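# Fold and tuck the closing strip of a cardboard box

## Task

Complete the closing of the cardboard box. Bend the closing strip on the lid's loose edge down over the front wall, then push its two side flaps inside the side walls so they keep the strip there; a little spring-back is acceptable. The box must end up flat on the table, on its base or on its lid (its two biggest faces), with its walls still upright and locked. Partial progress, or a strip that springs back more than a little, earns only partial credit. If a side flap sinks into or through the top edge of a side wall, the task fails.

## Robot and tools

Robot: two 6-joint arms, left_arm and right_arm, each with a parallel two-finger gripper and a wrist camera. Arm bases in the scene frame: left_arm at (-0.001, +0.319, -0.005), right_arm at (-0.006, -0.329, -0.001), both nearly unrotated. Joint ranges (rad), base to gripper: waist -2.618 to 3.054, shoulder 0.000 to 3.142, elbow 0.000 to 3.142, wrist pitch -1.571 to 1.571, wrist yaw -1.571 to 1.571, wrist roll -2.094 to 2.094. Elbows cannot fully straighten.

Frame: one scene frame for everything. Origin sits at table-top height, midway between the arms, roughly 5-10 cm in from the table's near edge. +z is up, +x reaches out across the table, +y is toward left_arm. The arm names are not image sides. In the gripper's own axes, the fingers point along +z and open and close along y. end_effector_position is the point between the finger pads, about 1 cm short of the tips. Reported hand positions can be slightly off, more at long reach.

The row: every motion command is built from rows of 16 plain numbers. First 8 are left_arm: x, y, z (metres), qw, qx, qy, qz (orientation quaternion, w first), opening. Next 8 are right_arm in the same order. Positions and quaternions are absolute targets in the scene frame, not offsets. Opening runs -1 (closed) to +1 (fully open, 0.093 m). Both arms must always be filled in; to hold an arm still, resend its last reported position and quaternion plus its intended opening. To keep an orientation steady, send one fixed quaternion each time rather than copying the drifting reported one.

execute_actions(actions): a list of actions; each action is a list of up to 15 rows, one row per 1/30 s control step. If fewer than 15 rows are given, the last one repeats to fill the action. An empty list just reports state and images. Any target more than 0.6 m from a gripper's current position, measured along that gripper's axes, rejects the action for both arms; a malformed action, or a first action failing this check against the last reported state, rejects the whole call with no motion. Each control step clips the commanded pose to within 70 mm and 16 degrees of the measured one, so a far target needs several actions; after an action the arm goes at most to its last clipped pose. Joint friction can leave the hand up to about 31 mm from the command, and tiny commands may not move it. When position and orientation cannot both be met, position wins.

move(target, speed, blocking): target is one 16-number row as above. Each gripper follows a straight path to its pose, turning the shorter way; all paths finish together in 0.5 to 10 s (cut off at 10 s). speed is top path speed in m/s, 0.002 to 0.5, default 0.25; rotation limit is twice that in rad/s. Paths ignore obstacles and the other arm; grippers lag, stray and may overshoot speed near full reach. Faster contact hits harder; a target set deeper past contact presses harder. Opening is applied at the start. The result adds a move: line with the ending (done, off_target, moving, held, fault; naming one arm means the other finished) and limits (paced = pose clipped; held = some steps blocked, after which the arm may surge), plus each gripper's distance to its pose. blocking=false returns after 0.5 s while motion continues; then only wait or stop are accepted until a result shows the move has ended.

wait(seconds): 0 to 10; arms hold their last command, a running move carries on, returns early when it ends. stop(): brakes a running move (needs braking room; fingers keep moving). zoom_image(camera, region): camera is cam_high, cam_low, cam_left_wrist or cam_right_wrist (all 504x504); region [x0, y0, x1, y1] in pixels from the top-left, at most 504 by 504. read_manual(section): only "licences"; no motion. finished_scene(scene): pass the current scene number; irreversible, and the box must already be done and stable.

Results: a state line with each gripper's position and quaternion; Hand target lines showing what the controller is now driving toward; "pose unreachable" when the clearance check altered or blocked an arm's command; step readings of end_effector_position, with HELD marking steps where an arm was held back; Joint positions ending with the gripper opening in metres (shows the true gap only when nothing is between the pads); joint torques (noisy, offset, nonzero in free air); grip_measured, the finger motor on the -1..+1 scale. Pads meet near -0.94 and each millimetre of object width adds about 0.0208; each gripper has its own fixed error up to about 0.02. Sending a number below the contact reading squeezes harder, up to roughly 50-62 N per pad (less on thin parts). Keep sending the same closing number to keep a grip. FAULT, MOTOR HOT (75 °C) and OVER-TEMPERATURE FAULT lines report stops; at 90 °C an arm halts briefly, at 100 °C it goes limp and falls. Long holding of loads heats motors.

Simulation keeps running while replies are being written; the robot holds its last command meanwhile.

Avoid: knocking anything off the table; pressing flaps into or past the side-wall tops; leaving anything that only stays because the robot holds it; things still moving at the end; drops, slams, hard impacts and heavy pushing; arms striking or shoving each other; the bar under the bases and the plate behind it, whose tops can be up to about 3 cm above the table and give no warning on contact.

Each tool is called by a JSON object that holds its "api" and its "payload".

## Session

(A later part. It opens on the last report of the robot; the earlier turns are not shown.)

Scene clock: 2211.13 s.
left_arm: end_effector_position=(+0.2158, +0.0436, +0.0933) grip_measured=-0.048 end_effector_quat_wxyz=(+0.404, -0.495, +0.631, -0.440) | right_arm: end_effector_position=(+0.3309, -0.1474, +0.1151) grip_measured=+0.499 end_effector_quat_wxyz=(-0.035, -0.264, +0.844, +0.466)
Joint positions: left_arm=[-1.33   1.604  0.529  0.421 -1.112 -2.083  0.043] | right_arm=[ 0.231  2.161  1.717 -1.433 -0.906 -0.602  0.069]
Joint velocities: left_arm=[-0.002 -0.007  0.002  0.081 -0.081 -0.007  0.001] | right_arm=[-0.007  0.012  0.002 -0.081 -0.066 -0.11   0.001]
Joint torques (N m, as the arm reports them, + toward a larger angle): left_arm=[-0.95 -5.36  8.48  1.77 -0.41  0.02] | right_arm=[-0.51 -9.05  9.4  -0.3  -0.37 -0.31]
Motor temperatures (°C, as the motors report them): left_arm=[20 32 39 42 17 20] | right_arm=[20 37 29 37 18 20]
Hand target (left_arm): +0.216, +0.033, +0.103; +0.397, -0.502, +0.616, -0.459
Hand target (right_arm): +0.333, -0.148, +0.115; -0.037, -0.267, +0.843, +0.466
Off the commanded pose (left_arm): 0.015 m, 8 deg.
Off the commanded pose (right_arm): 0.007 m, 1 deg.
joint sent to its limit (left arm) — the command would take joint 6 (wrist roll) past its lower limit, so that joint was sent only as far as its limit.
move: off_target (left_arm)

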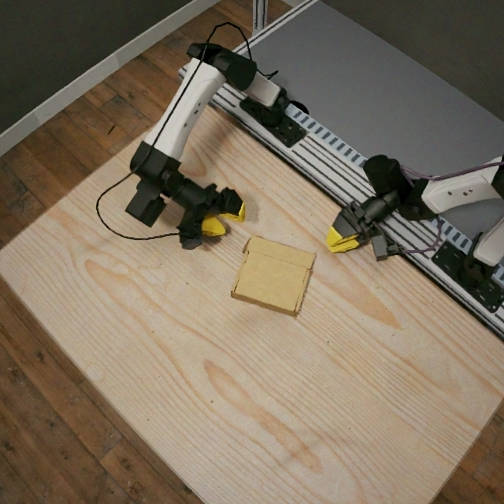

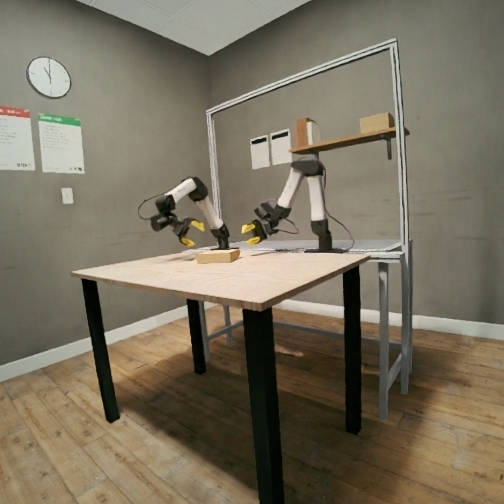

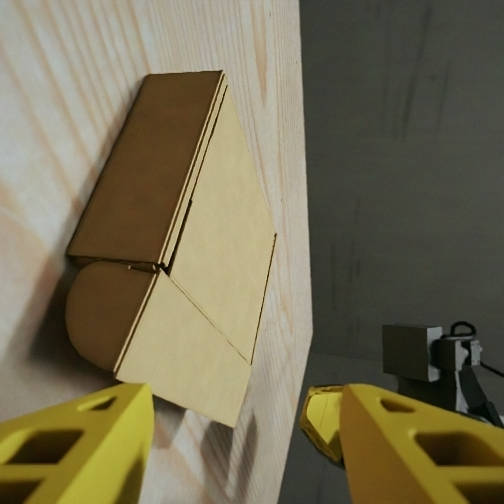

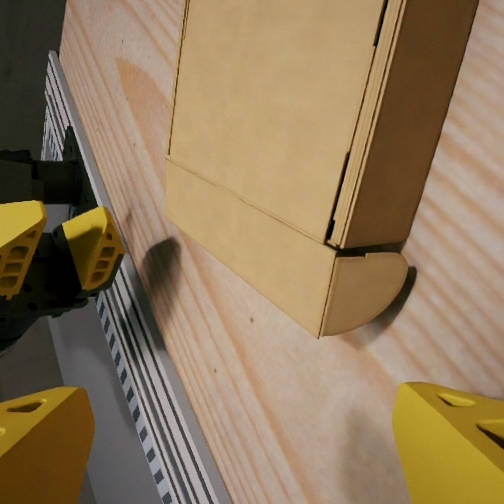

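{"api": "move", "payload": {"target": [0.215,0.03,0.11,0.5732,0.0361,0.8183,-0.0247,-0.05,0.335,-0.15,0.11,-0.0362,-0.2645,0.8464,0.4605,0.5], "speed": 0.4}}

{"api": "move", "payload": {"target": [0.215,0.01,0.10,0.4228,0.6041,0.5531,0.3878,-0.05,0.332,-0.138,0.075,-0.0362,-0.2645,0.8464,0.4605,0.5], "speed": 0.4}}

Scene clock: 2241.30 s.
left_arm: end_effector_position=(+0.2163, +0.0358, +0.1059) grip_measured=-0.048 end_effector_quat_wxyz=(+0.571, +0.031, +0.820, -0.029) | right_arm: end_effector_position=(+0.3302, -0.1487, +0.1137) grip_measured=+0.499 end_effector_quat_wxyz=(-0.037, -0.266, +0.845, +0.461)
Joint positions: left_arm=[-1.338  1.604  0.719 -0.002 -1.13  -0.839  0.043] | right_arm=[ 0.231  2.161  1.717 -1.436 -0.895 -0.604  0.069]
Joint velocities: left_arm=[ 0.007  0.022 -0.007 -0.022  0.081  0.081 -0.   ] | right_arm=[-0.002 -0.002 -0.017 -0.037  0.007  0.022 -0.   ]
Joint torques (N m, as the arm reports them, + toward a larger angle): left_arm=[-0.84 -5.63  8.96  1.24 -0.5   0.16] | right_arm=[-0.69 -8.65  8.88 -0.12 -0.37 -0.19]
Motor temperatures (°C, as the motors report them): left_arm=[20 31 41 40 18 20] | right_arm=[19 43 30 32 18 20]
Hand target (left_arm): +0.215, +0.029, +0.110; +0.574, +0.037, +0.818, -0.025
Hand target (right_arm): +0.335, -0.150, +0.110; -0.036, -0.265, +0.846, +0.461
Off the commanded pose (left_arm): 0.007 m, 1 deg.
Off the commanded pose (right_arm): 0.006 m, 0 deg.
move: done

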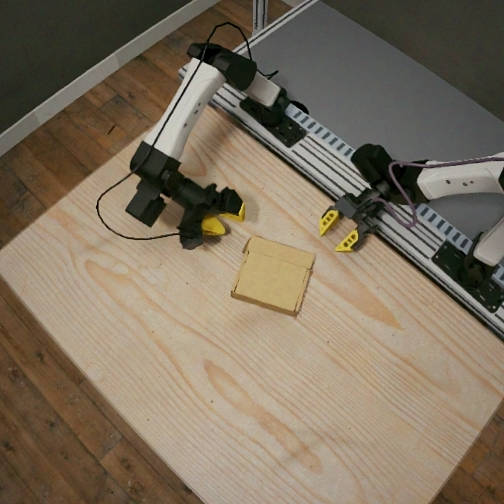

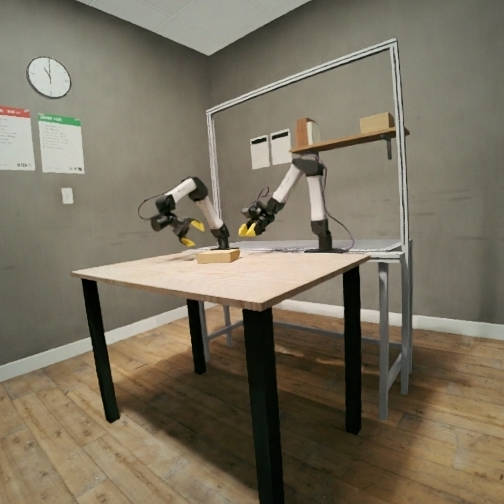

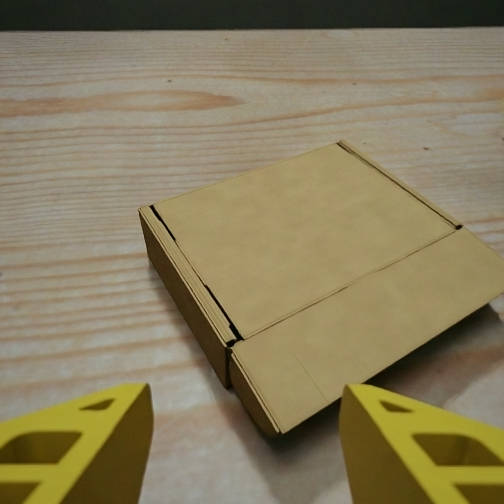

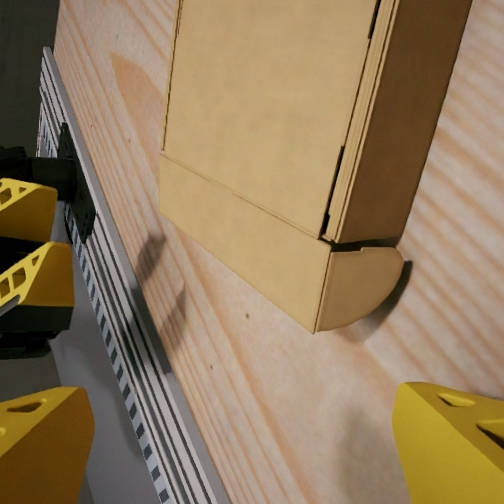

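Scene clock: 2244.00 s.
left_arm: end_effector_position=(+0.2162, +0.0177, +0.0945) grip_measured=-0.048 end_effector_quat_wxyz=(+0.411, +0.609, +0.554, +0.391) | right_arm: end_effector_position=(+0.3363, -0.1438, +0.0815) grip_measured=+0.499 end_effector_quat_wxyz=(-0.028, -0.265, +0.848, +0.458)
Joint positions: left_arm=[-1.351  1.71   0.8   -0.041 -1.14   0.698  0.043] | right_arm=[ 0.239  2.192  1.645 -1.288 -0.895 -0.57   0.069]
Joint velocities: left_arm=[-0.002  0.012 -0.012  0.022 -0.007  0.066  0.   ] | right_arm=[-0.012  0.002 -0.012  0.037 -0.037 -0.007  0.   ]
Joint torques (N m, as the arm reports them, + toward a larger angle): left_arm=[-0.77 -7.44  7.84  1.58 -0.45  0.07] | right_arm=[ 0.91 -9.32  5.67  0.09 -0.45 -0.13]
Motor temperatures (°C, as the motors report them): left_arm=[20 31 41 40 18 20] | right_arm=[19 44 30 31 18 20]
Hand target (left_arm): +0.215, +0.010, +0.100; +0.423, +0.604, +0.553, +0.388
Hand target (right_arm): +0.332, -0.138, +0.075; -0.036, -0.264, +0.847, +0.460
Off the commanded pose (left_arm): 0.010 m, 2 deg.
Off the commanded pose (right_arm): 0.010 m, 1 deg.
move: done

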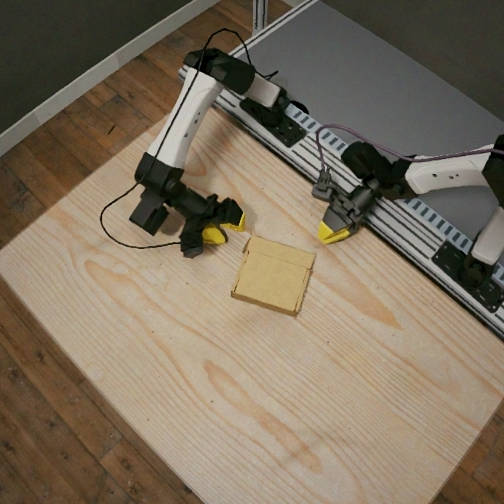

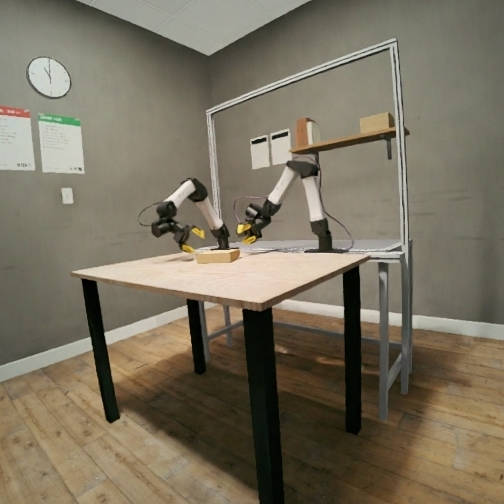

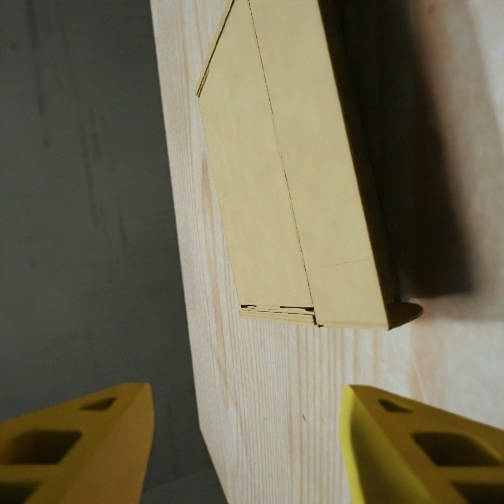

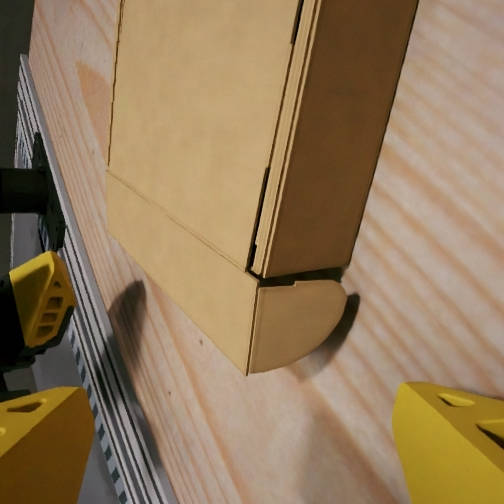

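{"api": "execute_actions", "payload": {"actions": [[[0.208,-0.02,0.09,0.4228,0.6041,0.5531,0.3878,-0.05,0.332,-0.138,0.075,-0.0362,-0.2645,0.8464,0.4605,0.5]],[[0.208,-0.032,0.07,0.4228,0.6041,0.5531,0.3878,-0.05,0.332,-0.138,0.075,-0.0362,-0.2645,0.8464,0.4605,0.5]],[[0.208,-0.032,0.052,0.4228,0.6041,0.5531,0.3878,-0.05,0.332,-0.138,0.075,-0.0362,-0.2645,0.8464,0.4605,0.5]],[[0.208,-0.032,0.050,0.4228,0.6041,0.5531,0.3878,-0.05,0.332,-0.138,0.075,-0.0362,-0.2645,0.8464,0.4605,0.5]]]}}

Scene clock: 2258.50 s.
left_arm: end_effector_position=(+0.2094, -0.0263, +0.0484) grip_measured=-0.048 end_effector_quat_wxyz=(+0.412, +0.611, +0.551, +0.393) | right_arm: end_effector_position=(+0.3363, -0.1438, +0.0815) grip_measured=+0.499 end_effector_quat_wxyz=(-0.027, -0.265, +0.848, +0.458)
Joint positions: left_arm=[-1.393  1.979  0.934  0.029 -1.164  0.632  0.043] | right_arm=[ 0.239  2.192  1.645 -1.288 -0.895 -0.57   0.069]
Joint velocities: left_arm=[-0.007  0.002  0.007 -0.081 -0.022 -0.007  0.   ] | right_arm=[-0.007 -0.002  0.007 -0.007  0.007  0.051 -0.001]
Joint torques (N m, as the arm reports them, + toward a larger angle): left_arm=[-0.65 -8.98  6.61  1.49 -0.48 -0.03] | right_arm=[ 0.88 -9.37  5.61  0.09 -0.45 -0.13]
Motor temperatures (°C, as the motors report them): left_arm=[20 32 41 39 18 20] | right_arm=[20 46 29 30 18 20]
Hand target (left_arm): +0.208, -0.032, +0.050; +0.422, +0.604, +0.554, +0.388
Hand target (right_arm): +0.332, -0.138, +0.075; -0.036, -0.265, +0.847, +0.461
Off the commanded pose (left_arm): 0.006 m, 2 deg.
Off the commanded pose (right_arm): 0.010 m, 1 deg.
Step readings (end_effector_position; steps 1 to 15: 1st action; 16 to 30: 2nd action; 31 to 45: 3rd action; 46 to 60: 4th action):
0: left_arm (+0.2163, +0.0176, +0.0946) | right_arm (+0.3363, -0.1438, +0.0815)
1: left_arm (+0.2158, +0.0153, +0.0941) | right_arm (+0.3363, -0.1438, +0.0815)
2: left_arm (+0.2146, +0.0076, +0.0928) | right_arm (+0.3363, -0.1438, +0.0815)
4: left_arm (+0.2100, -0.0078, +0.0870) | right_arm (+0.3363, -0.1438, +0.0815)
8: left_arm (+0.2074, -0.0140, +0.0817) | right_arm (+0.3363, -0.1438, +0.0815)
15: left_arm (+0.2077, -0.0143, +0.0829) | right_arm (+0.3363, -0.1438, +0.0815)
16: left_arm (+0.2080, -0.0149, +0.0816) | right_arm (+0.3363, -0.1438, +0.0815)
17: left_arm (+0.2086, -0.0180, +0.0789) | right_arm (+0.3363, -0.1438, +0.0815)
19: left_arm (+0.2089, -0.0211, +0.0691) | right_arm (+0.3363, -0.1438, +0.0815)
23: left_arm (+0.2085, -0.0202, +0.0598) | right_arm (+0.3363, -0.1438, +0.0815)
30: left_arm (+0.2086, -0.0202, +0.0598) | right_arm (+0.3363, -0.1438, +0.0815)
31: left_arm (+0.2087, -0.0207, +0.0590) | right_arm (+0.3363, -0.1438, +0.0815)
32: left_arm (+0.2089, -0.0219, +0.0571) | right_arm (+0.3363, -0.1438, +0.0815)
34: left_arm (+0.2088, -0.0225, +0.0511) | right_arm (+0.3363, -0.1438, +0.0815)
38: left_arm (+0.2088, -0.0229, +0.0464) | right_arm (+0.3363, -0.1438, +0.0815)
45: left_arm (+0.2091, -0.0247, +0.0474) | right_arm (+0.3363, -0.1438, +0.0815)
46: left_arm (+0.2091, -0.0249, +0.0476) | right_arm (+0.3363, -0.1438, +0.0815)
47: left_arm (+0.2092, -0.0251, +0.0477) | right_arm (+0.3363, -0.1438, +0.0815)
49: left_arm (+0.2092, -0.0255, +0.0480) | right_arm (+0.3363, -0.1438, +0.0815)
53: left_arm (+0.2093, -0.0259, +0.0482) | right_arm (+0.3363, -0.1438, +0.0815)
60: end_effector_position above

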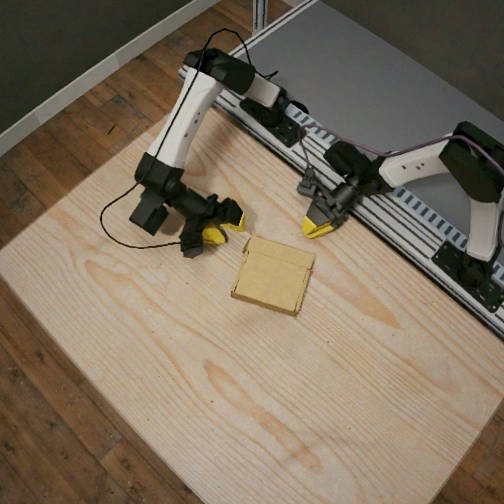

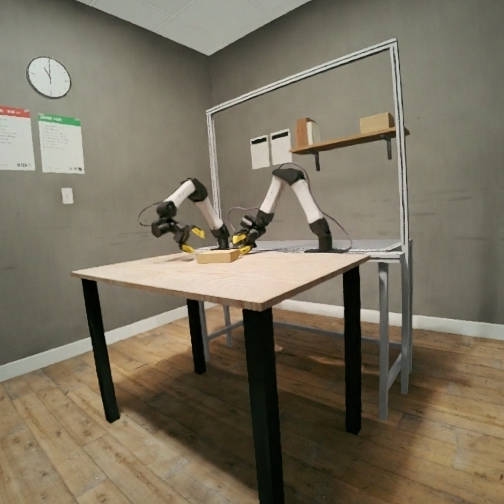

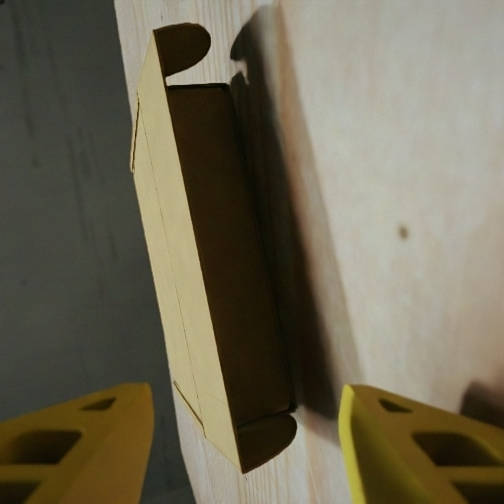

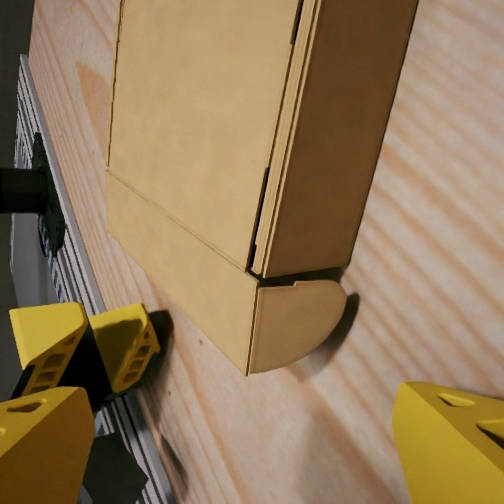

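{"api": "execute_actions", "payload": {"actions": [[[0.218,-0.048,0.050,0.4228,0.6041,0.5531,0.3878,-0.05,0.332,-0.138,0.075,-0.0362,-0.2645,0.8464,0.4605,0.5]],[[0.235,-0.050,0.050,0.4228,0.6041,0.5531,0.3878,-0.05,0.332,-0.138,0.075,-0.0362,-0.2645,0.8464,0.4605,0.5]],[[0.252,-0.051,0.050,0.4228,0.6041,0.5531,0.3878,-0.05,0.332,-0.138,0.075,-0.0362,-0.2645,0.8464,0.4605,0.5]],[[0.262,-0.052,0.050,0.4228,0.6041,0.5531,0.3878,-0.05,0.332,-0.138,0.075,-0.0362,-0.2645,0.8464,0.4605,0.5]]]}}

Scene clock: 2272.87 s.
left_arm: end_effector_position=(+0.2571, -0.0381, +0.0430) grip_measured=-0.048 end_effector_quat_wxyz=(+0.406, +0.612, +0.548, +0.400) | right_arm: end_effector_position=(+0.3363, -0.1438, +0.0815) grip_measured=+0.499 end_effector_quat_wxyz=(-0.027, -0.265, +0.848, +0.458)
Joint positions: left_arm=[-1.268  2.054  0.979  0.252 -1.099  0.863  0.043] | right_arm=[ 0.239  2.192  1.645 -1.288 -0.895 -0.57   0.069]
Joint velocities: left_arm=[-0.017  0.002  0.017 -0.022 -0.007 -0.022 -0.001] | right_arm=[-0.002 -0.002  0.002  0.022  0.007 -0.037 -0.001]
Joint torques (N m, as the arm reports them, + toward a larger angle): left_arm=[ 0.15 -9.56  9.14  1.72 -0.19  0.1 ] | right_arm=[ 0.87 -9.34  5.6   0.09 -0.45 -0.12]
Motor temperatures (°C, as the motors report them): left_arm=[20 34 40 38 18 20] | right_arm=[20 47 28 29 18 20]
Hand target (left_arm): +0.262, -0.051, +0.050; +0.422, +0.604, +0.553, +0.388
Hand target (right_arm): +0.332, -0.138, +0.075; -0.036, -0.265, +0.847, +0.461
Off the commanded pose (left_arm): 0.016 m, 3 deg.
Off the commanded pose (right_arm): 0.010 m, 1 deg.
Step readings (end_effector_position; steps 1 to 15: 1st action; 16 to 30: 2nd action; 31 to 45: 3rd action; 46 to 60: 4th action):
0: left_arm (+0.2094, -0.0264, +0.0485) | right_arm (+0.3363, -0.1438, +0.0815)
1: left_arm (+0.2099, -0.0276, +0.0482) | right_arm (+0.3363, -0.1438, +0.0815)
2: left_arm (+0.2111, -0.0307, +0.0475) | right_arm (+0.3363, -0.1438, +0.0815)
4: left_arm (+0.2133, -0.0358, +0.0457) | right_arm (+0.3363, -0.1438, +0.0815)
8: left_arm (+0.2145, -0.0368, +0.0439) | right_arm (+0.3363, -0.1438, +0.0815)
15: left_arm (+0.2145, -0.0372, +0.0442) | right_arm (+0.3363, -0.1438, +0.0815)
16: left_arm (+0.2158, -0.0375, +0.0441) | right_arm (+0.3363, -0.1438, +0.0815)
17: left_arm (+0.2188, -0.0375, +0.0439) | right_arm (+0.3363, -0.1438, +0.0815)
19: left_arm (+0.2269, -0.0352, +0.0440) | right_arm (+0.3363, -0.1438, +0.0815)
23: left_arm (+0.2333, -0.0343, +0.0442) | right_arm (+0.3363, -0.1438, +0.0815)
30: left_arm (+0.2335, -0.0369, +0.0449) | right_arm (+0.3363, -0.1438, +0.0815)
31: left_arm (+0.2347, -0.0373, +0.0446) | right_arm (+0.3363, -0.1438, +0.0815)
32: left_arm (+0.2371, -0.0376, +0.0442) | right_arm (+0.3363, -0.1438, +0.0815)
34: left_arm (+0.2439, -0.0357, +0.0434) | right_arm (+0.3363, -0.1438, +0.0815)
38: left_arm (+0.2491, -0.0354, +0.0433) | right_arm (+0.3363, -0.1438, +0.0815)
45: left_arm (+0.2492, -0.0378, +0.0437) | right_arm (+0.3363, -0.1438, +0.0815)
46: left_arm (+0.2499, -0.0381, +0.0436) | right_arm (+0.3363, -0.1438, +0.0815)
47: left_arm (+0.2512, -0.0382, +0.0430) | right_arm (+0.3363, -0.1438, +0.0815)
49: left_arm (+0.2544, -0.0378, +0.0428) | right_arm (+0.3363, -0.1438, +0.0815)
53: left_arm (+0.2570, -0.0376, +0.0430) | right_arm (+0.3363, -0.1438, +0.0815)
60: end_effector_position above

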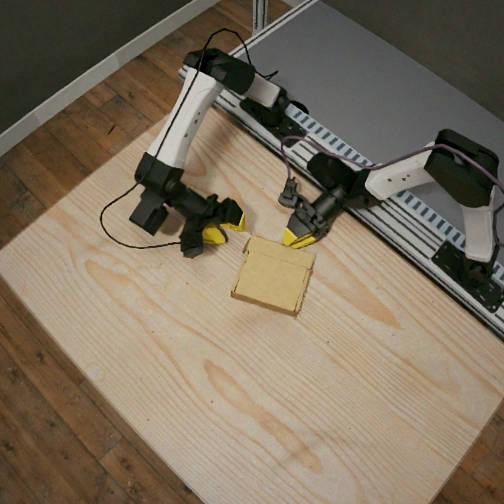

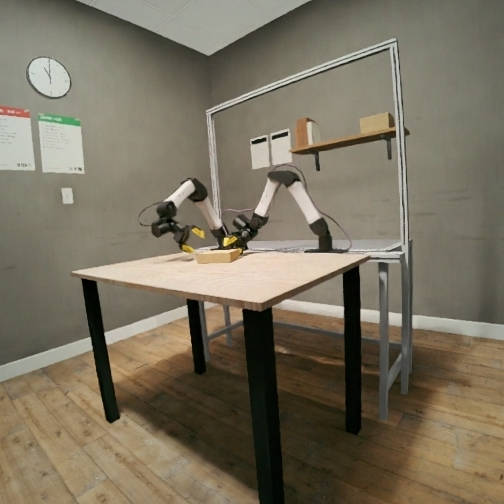

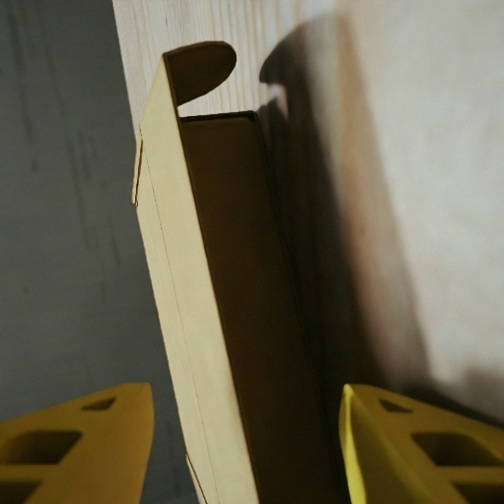

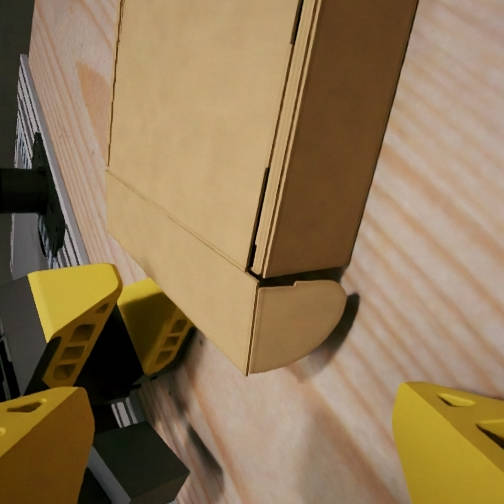

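{"api": "execute_actions", "payload": {"actions": [[[0.272,-0.049,0.049,0.4228,0.6041,0.5531,0.3878,-0.05,0.332,-0.138,0.075,-0.0362,-0.2645,0.8464,0.4605,0.5]],[[0.282,-0.049,0.049,0.4228,0.6041,0.5531,0.3878,-0.05,0.332,-0.138,0.075,-0.0362,-0.2645,0.8464,0.4605,0.5]],[[0.282,-0.049,0.049,0.4228,0.6041,0.5531,0.3878,-0.05,0.332,-0.138,0.075,-0.0362,-0.2645,0.8464,0.4605,0.5]]]}}

Scene clock: 2282.83 s.
left_arm: end_effector_position=(+0.2767, -0.0371, +0.0431) grip_measured=-0.048 end_effector_quat_wxyz=(+0.408, +0.611, +0.549, +0.398) | right_arm: end_effector_position=(+0.3363, -0.1438, +0.0815) grip_measured=+0.499 end_effector_quat_wxyz=(-0.027, -0.265, +0.848, +0.458)
Joint positions: left_arm=[-1.216  2.066  0.979  0.337 -1.059  0.94   0.043] | right_arm=[ 0.239  2.192  1.645 -1.288 -0.895 -0.57   0.069]
Joint velocities: left_arm=[-0.002  0.007 -0.002 -0.051 -0.022  0.022  0.   ] | right_arm=[-0.007 -0.002 -0.007  0.051  0.081  0.037  0.   ]
Joint torques (N m, as the arm reports them, + toward a larger angle): left_arm=[ 0.31 -9.63  9.02  1.81 -0.17  0.06] | right_arm=[ 0.89 -9.35  5.63  0.09 -0.45 -0.12]
Motor temperatures (°C, as the motors report them): left_arm=[20 35 41 39 18 20] | right_arm=[20 48 28 29 18 20]
Hand target (left_arm): +0.282, -0.048, +0.049; +0.423, +0.604, +0.553, +0.388
Hand target (right_arm): +0.332, -0.138, +0.075; -0.036, -0.265, +0.847, +0.461
Off the commanded pose (left_arm): 0.014 m, 2 deg.
Off the commanded pose (right_arm): 0.010 m, 1 deg.
Step readings (end_effector_position; steps 1 to 15: 1st action; 16 to 30: 2nd action; 31 to 45: 3rd action):
0: left_arm (+0.2572, -0.0383, +0.0431) | right_arm (+0.3363, -0.1438, +0.0815)
1: left_arm (+0.2580, -0.0386, +0.0433) | right_arm (+0.3363, -0.1438, +0.0815)
2: left_arm (+0.2598, -0.0387, +0.0433) | right_arm (+0.3363, -0.1438, +0.0815)
4: left_arm (+0.2647, -0.0373, +0.0436) | right_arm (+0.3363, -0.1438, +0.0815)
8: left_arm (+0.2687, -0.0362, +0.0431) | right_arm (+0.3363, -0.1438, +0.0815)
15: left_arm (+0.2688, -0.0375, +0.0433) | right_arm (+0.3363, -0.1438, +0.0815)
16: left_arm (+0.2694, -0.0377, +0.0431) | right_arm (+0.3363, -0.1438, +0.0815)
17: left_arm (+0.2708, -0.0378, +0.0427) | right_arm (+0.3363, -0.1438, +0.0815)
19: left_arm (+0.2739, -0.0371, +0.0429) | right_arm (+0.3363, -0.1438, +0.0815)
23: left_arm (+0.2765, -0.0366, +0.0429) | right_arm (+0.3363, -0.1438, +0.0815)
30: left_arm (+0.2766, -0.0369, +0.0430) | right_arm (+0.3363, -0.1438, +0.0815)
31: left_arm (+0.2766, -0.0369, +0.0429) | right_arm (+0.3363, -0.1438, +0.0815)
32: left_arm (+0.2767, -0.0369, +0.0430) | right_arm (+0.3363, -0.1438, +0.0815)
34: left_arm (+0.2767, -0.0370, +0.0430) | right_arm (+0.3363, -0.1438, +0.0815)
38: left_arm (+0.2767, -0.0370, +0.0431) | right_arm (+0.3363, -0.1438, +0.0815)
45: end_effector_position above

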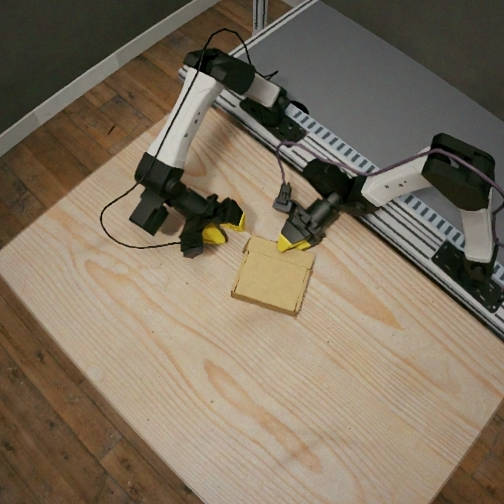

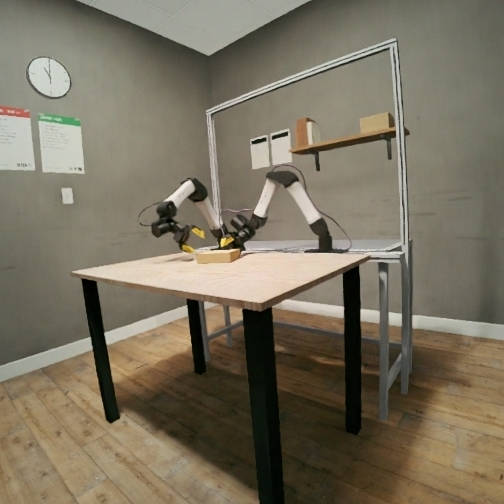

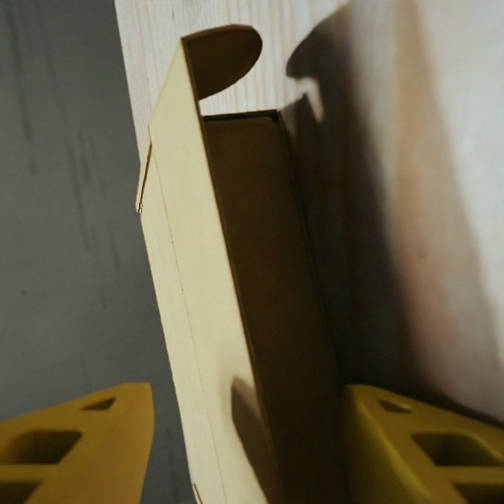

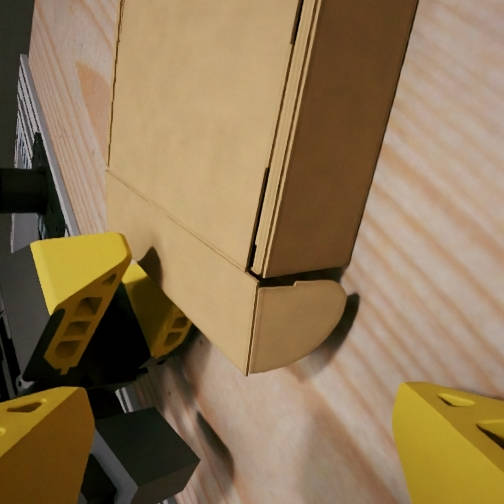

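{"api": "execute_actions", "payload": {"actions": [[[0.282,-0.046,0.048,0.4228,0.6041,0.5531,0.3878,-0.25,0.332,-0.138,0.075,-0.0362,-0.2645,0.8464,0.4605,0.5]],[[0.282,-0.046,0.048,0.4228,0.6041,0.5531,0.3878,-0.45,0.332,-0.138,0.075,-0.0362,-0.2645,0.8464,0.4605,0.5]],[[0.282,-0.046,0.048,0.4228,0.6041,0.5531,0.3878,-0.58,0.332,-0.138,0.075,-0.0362,-0.2645,0.8464,0.4605,0.5]]]}}

Scene clock: 2293.03 s.
left_arm: end_effector_position=(+0.2778, -0.0384, +0.0436) grip_measured=-0.578 end_effector_quat_wxyz=(+0.411, +0.610, +0.550, +0.394) | right_arm: end_effector_position=(+0.3363, -0.1438, +0.0815) grip_measured=+0.499 end_effector_quat_wxyz=(-0.027, -0.265, +0.848, +0.458)
Joint positions: left_arm=[-1.213  2.066  0.979  0.348 -1.051  0.942  0.017] | right_arm=[ 0.239  2.192  1.645 -1.288 -0.895 -0.57   0.069]
Joint velocities: left_arm=[ 0.007 -0.007  0.002  0.007  0.037 -0.007 -0.001] | right_arm=[ 0.007  0.002 -0.012  0.007  0.037 -0.022 -0.   ]
Joint torques (N m, as the arm reports them, + toward a larger angle): left_arm=[ 0.24 -9.93  7.78  1.85 -0.24  0.08] | right_arm=[ 0.91 -9.36  5.61  0.08 -0.46 -0.12]
Motor temperatures (°C, as the motors report them): left_arm=[20 36 41 39 18 20] | right_arm=[20 48 27 28 18 20]
Hand target (left_arm): +0.282, -0.046, +0.048; +0.423, +0.604, +0.553, +0.388
Hand target (right_arm): +0.332, -0.138, +0.075; -0.036, -0.265, +0.847, +0.461
Off the commanded pose (left_arm): 0.010 m, 2 deg.
Off the commanded pose (right_arm): 0.010 m, 1 deg.
Step readings (end_effector_position; steps 1 to 15: 1st action; 16 to 30: 2nd action; 31 to 45: 3rd action):
0: left_arm (+0.2767, -0.0371, +0.0431) | right_arm (+0.3363, -0.1438, +0.0815)
1: left_arm (+0.2767, -0.0373, +0.0431) | right_arm (+0.3363, -0.1438, +0.0815)
2: left_arm (+0.2768, -0.0376, +0.0432) | right_arm (+0.3363, -0.1438, +0.0815)
4: left_arm (+0.2773, -0.0378, +0.0434) | right_arm (+0.3363, -0.1438, +0.0815)
8: left_arm (+0.2778, -0.0380, +0.0435) | right_arm (+0.3363, -0.1438, +0.0815)
15: left_arm (+0.2778, -0.0383, +0.0436) | right_arm (+0.3363, -0.1438, +0.0815)
16: left_arm (+0.2778, -0.0383, +0.0436) | right_arm (+0.3363, -0.1438, +0.0815)
17: left_arm (+0.2778, -0.0383, +0.0436) | right_arm (+0.3363, -0.1438, +0.0815)
19: left_arm (+0.2778, -0.0383, +0.0436) | right_arm (+0.3363, -0.1438, +0.0815)
23: left_arm (+0.2779, -0.0383, +0.0437) | right_arm (+0.3363, -0.1438, +0.0815)
30: left_arm (+0.2779, -0.0383, +0.0437) | right_arm (+0.3363, -0.1438, +0.0815)
31: left_arm (+0.2779, -0.0383, +0.0437) | right_arm (+0.3363, -0.1438, +0.0815)
32: left_arm (+0.2779, -0.0383, +0.0437) | right_arm (+0.3363, -0.1438, +0.0815)
34: left_arm (+0.2778, -0.0384, +0.0436) | right_arm (+0.3363, -0.1438, +0.0815)
38: left_arm (+0.2778, -0.0384, +0.0436) | right_arm (+0.3363, -0.1438, +0.0815)
45: end_effector_position above

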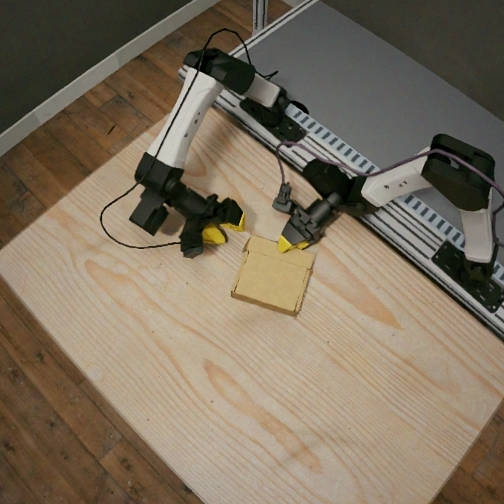

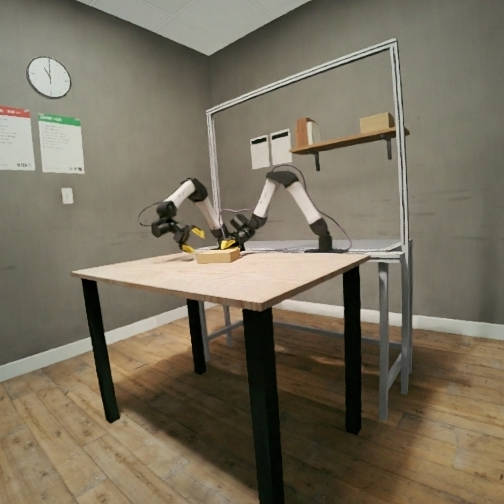

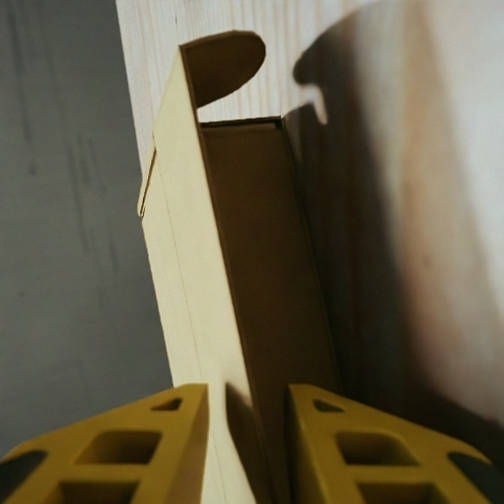

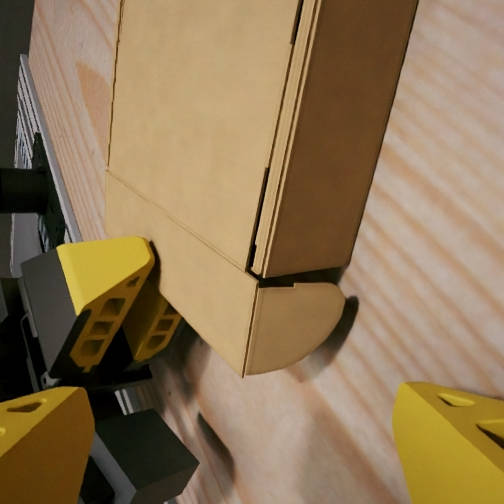

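{"api": "execute_actions", "payload": {"actions": [[[0.282,-0.046,0.048,0.4228,0.6041,0.5531,0.3878,-0.3,0.332,-0.138,0.075,-0.0362,-0.2645,0.8464,0.4605,0.5]],[[0.290,-0.045,0.047,0.4228,0.6041,0.5531,0.3878,-0.3,0.332,-0.138,0.075,-0.0362,-0.2645,0.8464,0.4605,0.5]],[[0.297,-0.044,0.047,0.4228,0.6041,0.5531,0.3878,-0.3,0.332,-0.138,0.075,-0.0362,-0.2645,0.8464,0.4605,0.5]],[[0.297,-0.044,0.047,0.4228,0.6041,0.5531,0.3878,-0.45,0.332,-0.138,0.075,-0.0362,-0.2645,0.8464,0.4605,0.5]]]}}

Scene clock: 2310.27 s.
left_arm: end_effector_position=(+0.2927, -0.0349, +0.0428) grip_measured=-0.448 end_effector_quat_wxyz=(+0.410, +0.610, +0.551, +0.394) | right_arm: end_effector_position=(+0.3363, -0.1438, +0.0815) grip_measured=+0.499 end_effector_quat_wxyz=(-0.027, -0.265, +0.848, +0.458)
Joint positions: left_arm=[-1.172  2.074  0.979  0.395 -1.021  0.99   0.024] | right_arm=[ 0.239  2.192  1.645 -1.288 -0.895 -0.57   0.069]
Joint velocities: left_arm=[-0.012 -0.012  0.007  0.037  0.007  0.022  0.001] | right_arm=[ 0.002  0.017 -0.012  0.051 -0.037  0.037 -0.001]
Joint torques (N m, as the arm reports them, + toward a larger angle): left_arm=[ 0.1  -9.64  8.22  1.91 -0.2   0.07] | right_arm=[ 0.87 -9.36  5.57  0.1  -0.45 -0.12]
Motor temperatures (°C, as the motors report them): left_arm=[20 38 41 39 18 20] | right_arm=[20 49 27 27 18 20]
Hand target (left_arm): +0.297, -0.044, +0.047; +0.423, +0.604, +0.553, +0.388
Hand target (right_arm): +0.332, -0.138, +0.075; -0.036, -0.265, +0.847, +0.461
Off the commanded pose (left_arm): 0.011 m, 2 deg.
Off the commanded pose (right_arm): 0.010 m, 1 deg.
Step readings (end_effector_position; steps 1 to 15: 1st action; 16 to 30: 2nd action; 31 to 45: 3rd action; 46 to 60: 4th action):
0: left_arm (+0.2778, -0.0384, +0.0436) | right_arm (+0.3363, -0.1438, +0.0815)
1: left_arm (+0.2778, -0.0384, +0.0436) | right_arm (+0.3363, -0.1438, +0.0815)
2: left_arm (+0.2778, -0.0384, +0.0436) | right_arm (+0.3363, -0.1438, +0.0815)
4: left_arm (+0.2778, -0.0384, +0.0436) | right_arm (+0.3363, -0.1438, +0.0815)
8: left_arm (+0.2778, -0.0384, +0.0436) | right_arm (+0.3363, -0.1438, +0.0815)
15: left_arm (+0.2778, -0.0384, +0.0436) | right_arm (+0.3363, -0.1438, +0.0815)
16: left_arm (+0.2784, -0.0385, +0.0436) | right_arm (+0.3363, -0.1438, +0.0815)
17: left_arm (+0.2798, -0.0384, +0.0433) | right_arm (+0.3363, -0.1438, +0.0815)
19: left_arm (+0.2835, -0.0365, +0.0426) | right_arm (+0.3363, -0.1438, +0.0815)
23: left_arm (+0.2865, -0.0349, +0.0416) | right_arm (+0.3363, -0.1438, +0.0815)
30: left_arm (+0.2865, -0.0358, +0.0419) | right_arm (+0.3363, -0.1438, +0.0815)
31: left_arm (+0.2869, -0.0360, +0.0420) | right_arm (+0.3363, -0.1438, +0.0815)
32: left_arm (+0.2878, -0.0360, +0.0420) | right_arm (+0.3363, -0.1438, +0.0815)
34: left_arm (+0.2905, -0.0349, +0.0424) | right_arm (+0.3363, -0.1438, +0.0815)
38: left_arm (+0.2928, -0.0341, +0.0427) | right_arm (+0.3363, -0.1438, +0.0815)
45: left_arm (+0.2928, -0.0347, +0.0428) | right_arm (+0.3363, -0.1438, +0.0815)
46: left_arm (+0.2928, -0.0348, +0.0428) | right_arm (+0.3363, -0.1438, +0.0815)
47: left_arm (+0.2928, -0.0348, +0.0428) | right_arm (+0.3363, -0.1438, +0.0815)
49: left_arm (+0.2927, -0.0349, +0.0428) | right_arm (+0.3363, -0.1438, +0.0815)
53: left_arm (+0.2927, -0.0349, +0.0428) | right_arm (+0.3363, -0.1438, +0.0815)
60: end_effector_position above

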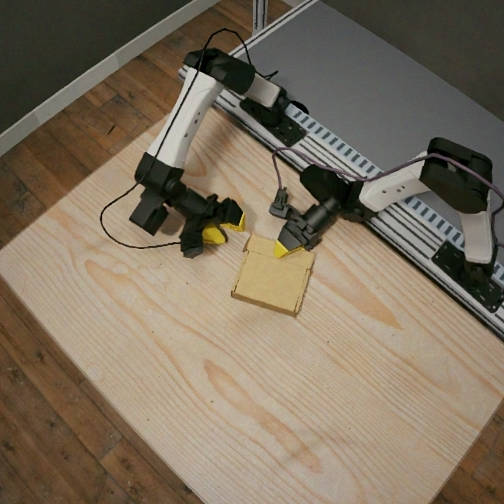

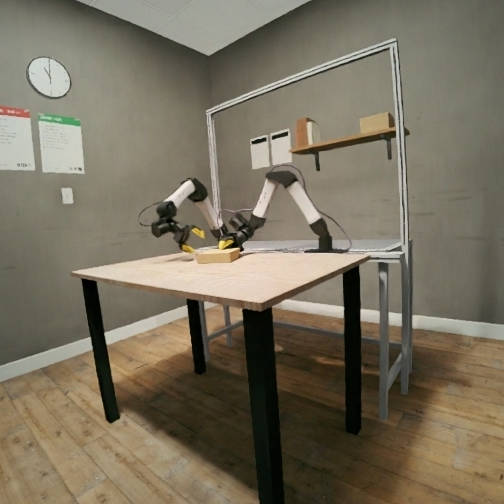

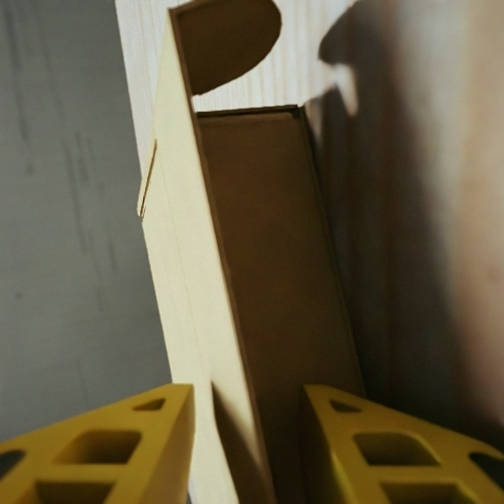

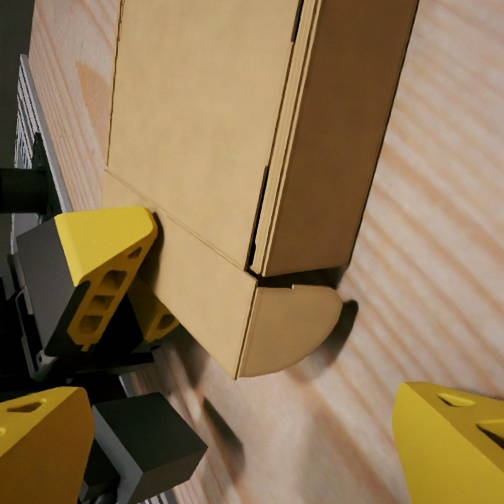

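{"api": "execute_actions", "payload": {"actions": [[[0.297,-0.044,0.0435,0.4228,0.6041,0.5531,0.3878,-0.45,0.332,-0.138,0.075,-0.0362,-0.2645,0.8464,0.4605,0.5]],[[0.297,-0.044,0.0435,0.4228,0.6041,0.5531,0.3878,-0.52,0.332,-0.138,0.075,-0.0362,-0.2645,0.8464,0.4605,0.5]]]}}

Scene clock: 2317.53 s.
left_arm: end_effector_position=(+0.2931, -0.0361, +0.0384) grip_measured=-0.517 end_effector_quat_wxyz=(+0.412, +0.609, +0.552, +0.394) | right_arm: end_effector_position=(+0.3363, -0.1438, +0.0815) grip_measured=+0.499 end_effector_quat_wxyz=(-0.027, -0.265, +0.848, +0.458)
Joint positions: left_arm=[-1.172  2.091  0.979  0.418 -1.021  0.99   0.02 ] | right_arm=[ 0.239  2.192  1.645 -1.288 -0.895 -0.57   0.069]
Joint velocities: left_arm=[-0.007 -0.012 -0.022 -0.022  0.022 -0.007  0.   ] | right_arm=[-0.007 -0.017  0.002 -0.066 -0.125 -0.081  0.   ]
Joint torques (N m, as the arm reports them, + toward a larger angle): left_arm=[  0.16 -10.23   8.05   1.84  -0.17   0.08] | right_arm=[ 0.84 -9.37  5.6   0.09 -0.46 -0.12]
Motor temperatures (°C, as the motors report them): left_arm=[20 39 41 40 18 20] | right_arm=[20 49 27 27 18 20]
Hand target (left_arm): +0.297, -0.044, +0.044; +0.423, +0.604, +0.553, +0.388
Hand target (right_arm): +0.332, -0.138, +0.075; -0.036, -0.265, +0.847, +0.461
Off the commanded pose (left_arm): 0.010 m, 2 deg.
Off the commanded pose (right_arm): 0.010 m, 1 deg.
Step readings (end_effector_position; steps 1 to 15: 1st action; 16 to 30: 2nd action):
0: left_arm (+0.2927, -0.0349, +0.0428) | right_arm (+0.3363, -0.1438, +0.0815)
1: left_arm (+0.2928, -0.0351, +0.0424) | right_arm (+0.3363, -0.1438, +0.0815)
2: left_arm (+0.2929, -0.0353, +0.0417) | right_arm (+0.3363, -0.1438, +0.0815)
4: left_arm (+0.2927, -0.0352, +0.0390) | right_arm (+0.3363, -0.1438, +0.0815)
8: left_arm (+0.2926, -0.0351, +0.0370) | right_arm (+0.3363, -0.1438, +0.0815)
15: left_arm (+0.2927, -0.0353, +0.0373) | right_arm (+0.3363, -0.1438, +0.0815)
16: left_arm (+0.2928, -0.0354, +0.0374) | right_arm (+0.3363, -0.1438, +0.0815)
17: left_arm (+0.2929, -0.0357, +0.0380) | right_arm (+0.3363, -0.1438, +0.0815)
19: left_arm (+0.2931, -0.0360, +0.0384) | right_arm (+0.3363, -0.1438, +0.0815)
23: left_arm (+0.2931, -0.0361, +0.0384) | right_arm (+0.3363, -0.1438, +0.0815)
30: end_effector_position above

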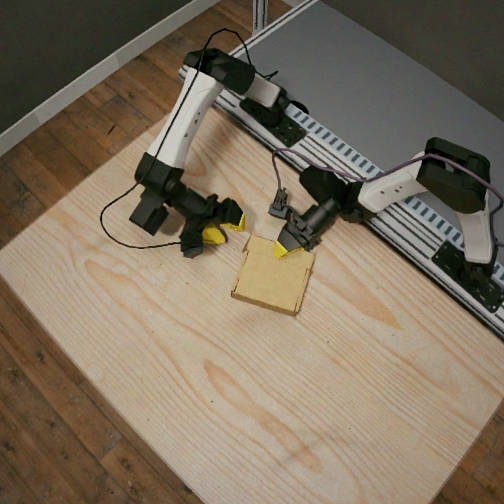

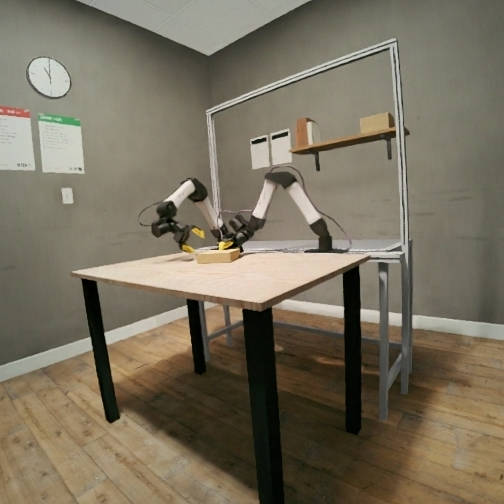

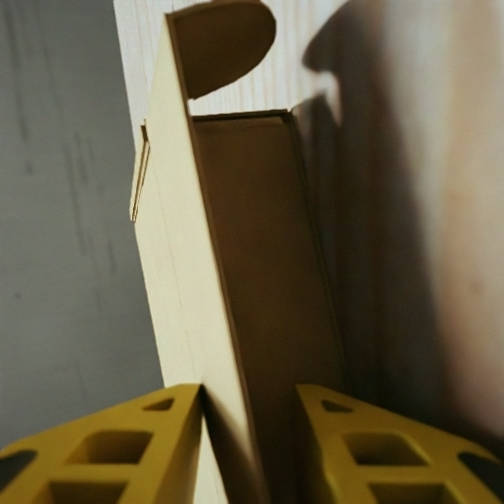

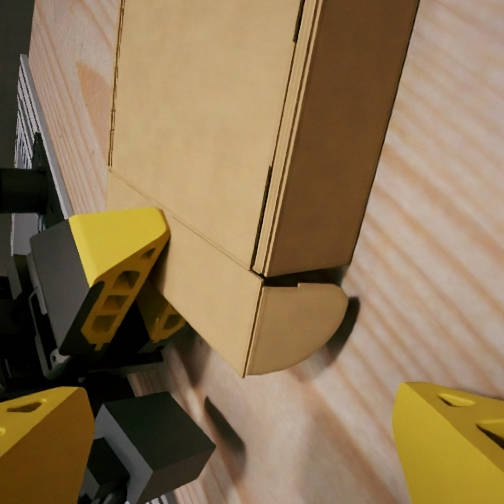

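{"api": "execute_actions", "payload": {"actions": [[[0.297,-0.044,0.0445,0.4228,0.6041,0.5531,0.3878,-0.57,0.332,-0.138,0.075,-0.0362,-0.2645,0.8464,0.4605,0.5]],[[0.297,-0.044,0.0445,0.4228,0.6041,0.5531,0.3878,-0.62,0.332,-0.138,0.075,-0.0362,-0.2645,0.8464,0.4605,0.5]]]}}

Scene clock: 2323.63 s.
left_arm: end_effector_position=(+0.2938, -0.0364, +0.0403) grip_measured=-0.617 end_effector_quat_wxyz=(+0.416, +0.604, +0.554, +0.394) | right_arm: end_effector_position=(+0.3363, -0.1438, +0.0815) grip_measured=+0.499 end_effector_quat_wxyz=(-0.027, -0.265, +0.848, +0.458)
Joint positions: left_arm=[-1.172  2.091  0.979  0.429 -1.026  0.99   0.016] | right_arm=[ 0.239  2.192  1.645 -1.288 -0.895 -0.57   0.069]
Joint velocities: left_arm=[ 0.012 -0.012 -0.012 -0.007 -0.022  0.022 -0.   ] | right_arm=[-0.007  0.002  0.007 -0.051 -0.007 -0.007  0.   ]
Joint torques (N m, as the arm reports them, + toward a larger angle): left_arm=[  0.07 -10.56   8.01   1.67  -0.15   0.09] | right_arm=[ 0.86 -9.34  5.63  0.09 -0.45 -0.12]
Motor temperatures (°C, as the motors report them): left_arm=[20 39 41 39 18 20] | right_arm=[20 49 27 27 18 20]
Hand target (left_arm): +0.297, -0.044, +0.045; +0.423, +0.604, +0.553, +0.388
Hand target (right_arm): +0.332, -0.138, +0.075; -0.036, -0.265, +0.847, +0.461
Off the commanded pose (left_arm): 0.009 m, 1 deg.
Off the commanded pose (right_arm): 0.010 m, 1 deg.
Step readings (end_effector_position; steps 1 to 15: 1st action; 16 to 30: 2nd action):
0: left_arm (+0.2931, -0.0361, +0.0384) | right_arm (+0.3363, -0.1438, +0.0815)
1: left_arm (+0.2932, -0.0361, +0.0386) | right_arm (+0.3363, -0.1438, +0.0815)
2: left_arm (+0.2933, -0.0363, +0.0390) | right_arm (+0.3363, -0.1438, +0.0815)
4: left_arm (+0.2934, -0.0364, +0.0392) | right_arm (+0.3363, -0.1438, +0.0815)
8: left_arm (+0.2934, -0.0364, +0.0393) | right_arm (+0.3363, -0.1438, +0.0815)
15: left_arm (+0.2934, -0.0364, +0.0393) | right_arm (+0.3363, -0.1438, +0.0815)
16: left_arm (+0.2935, -0.0363, +0.0396) | right_arm (+0.3363, -0.1438, +0.0815)
17: left_arm (+0.2937, -0.0365, +0.0401) | right_arm (+0.3363, -0.1438, +0.0815)
19: left_arm (+0.2938, -0.0364, +0.0403) | right_arm (+0.3363, -0.1438, +0.0815)
23: left_arm (+0.2938, -0.0364, +0.0403) | right_arm (+0.3363, -0.1438, +0.0815)
30: end_effector_position above

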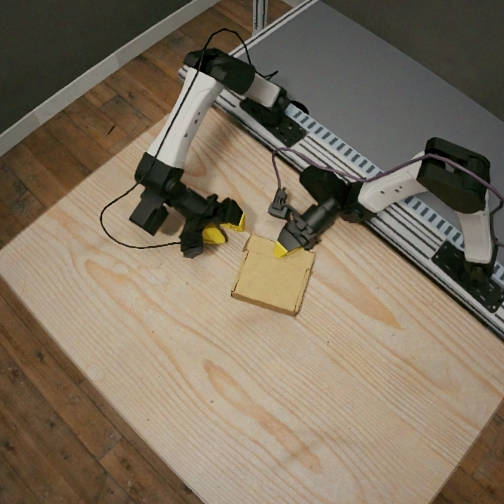

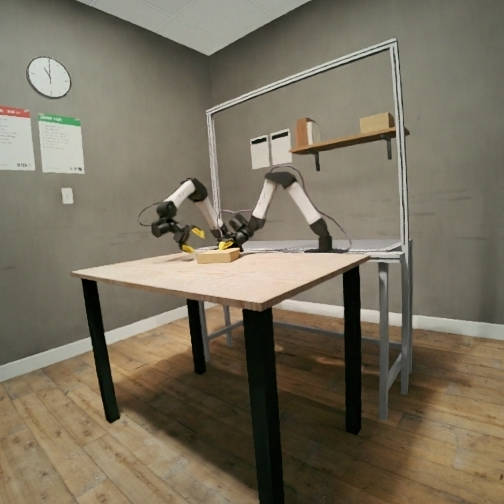

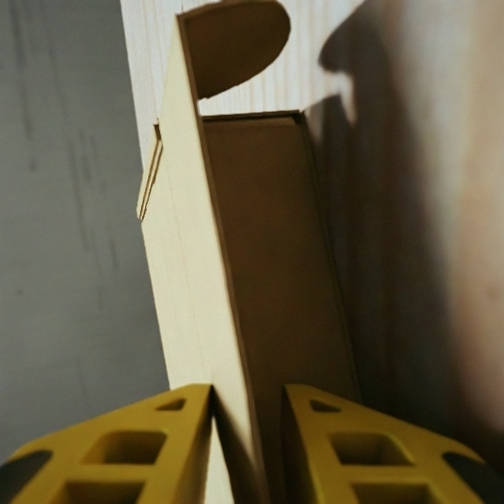

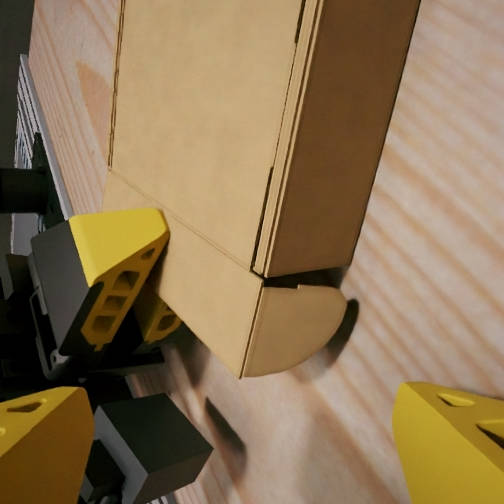

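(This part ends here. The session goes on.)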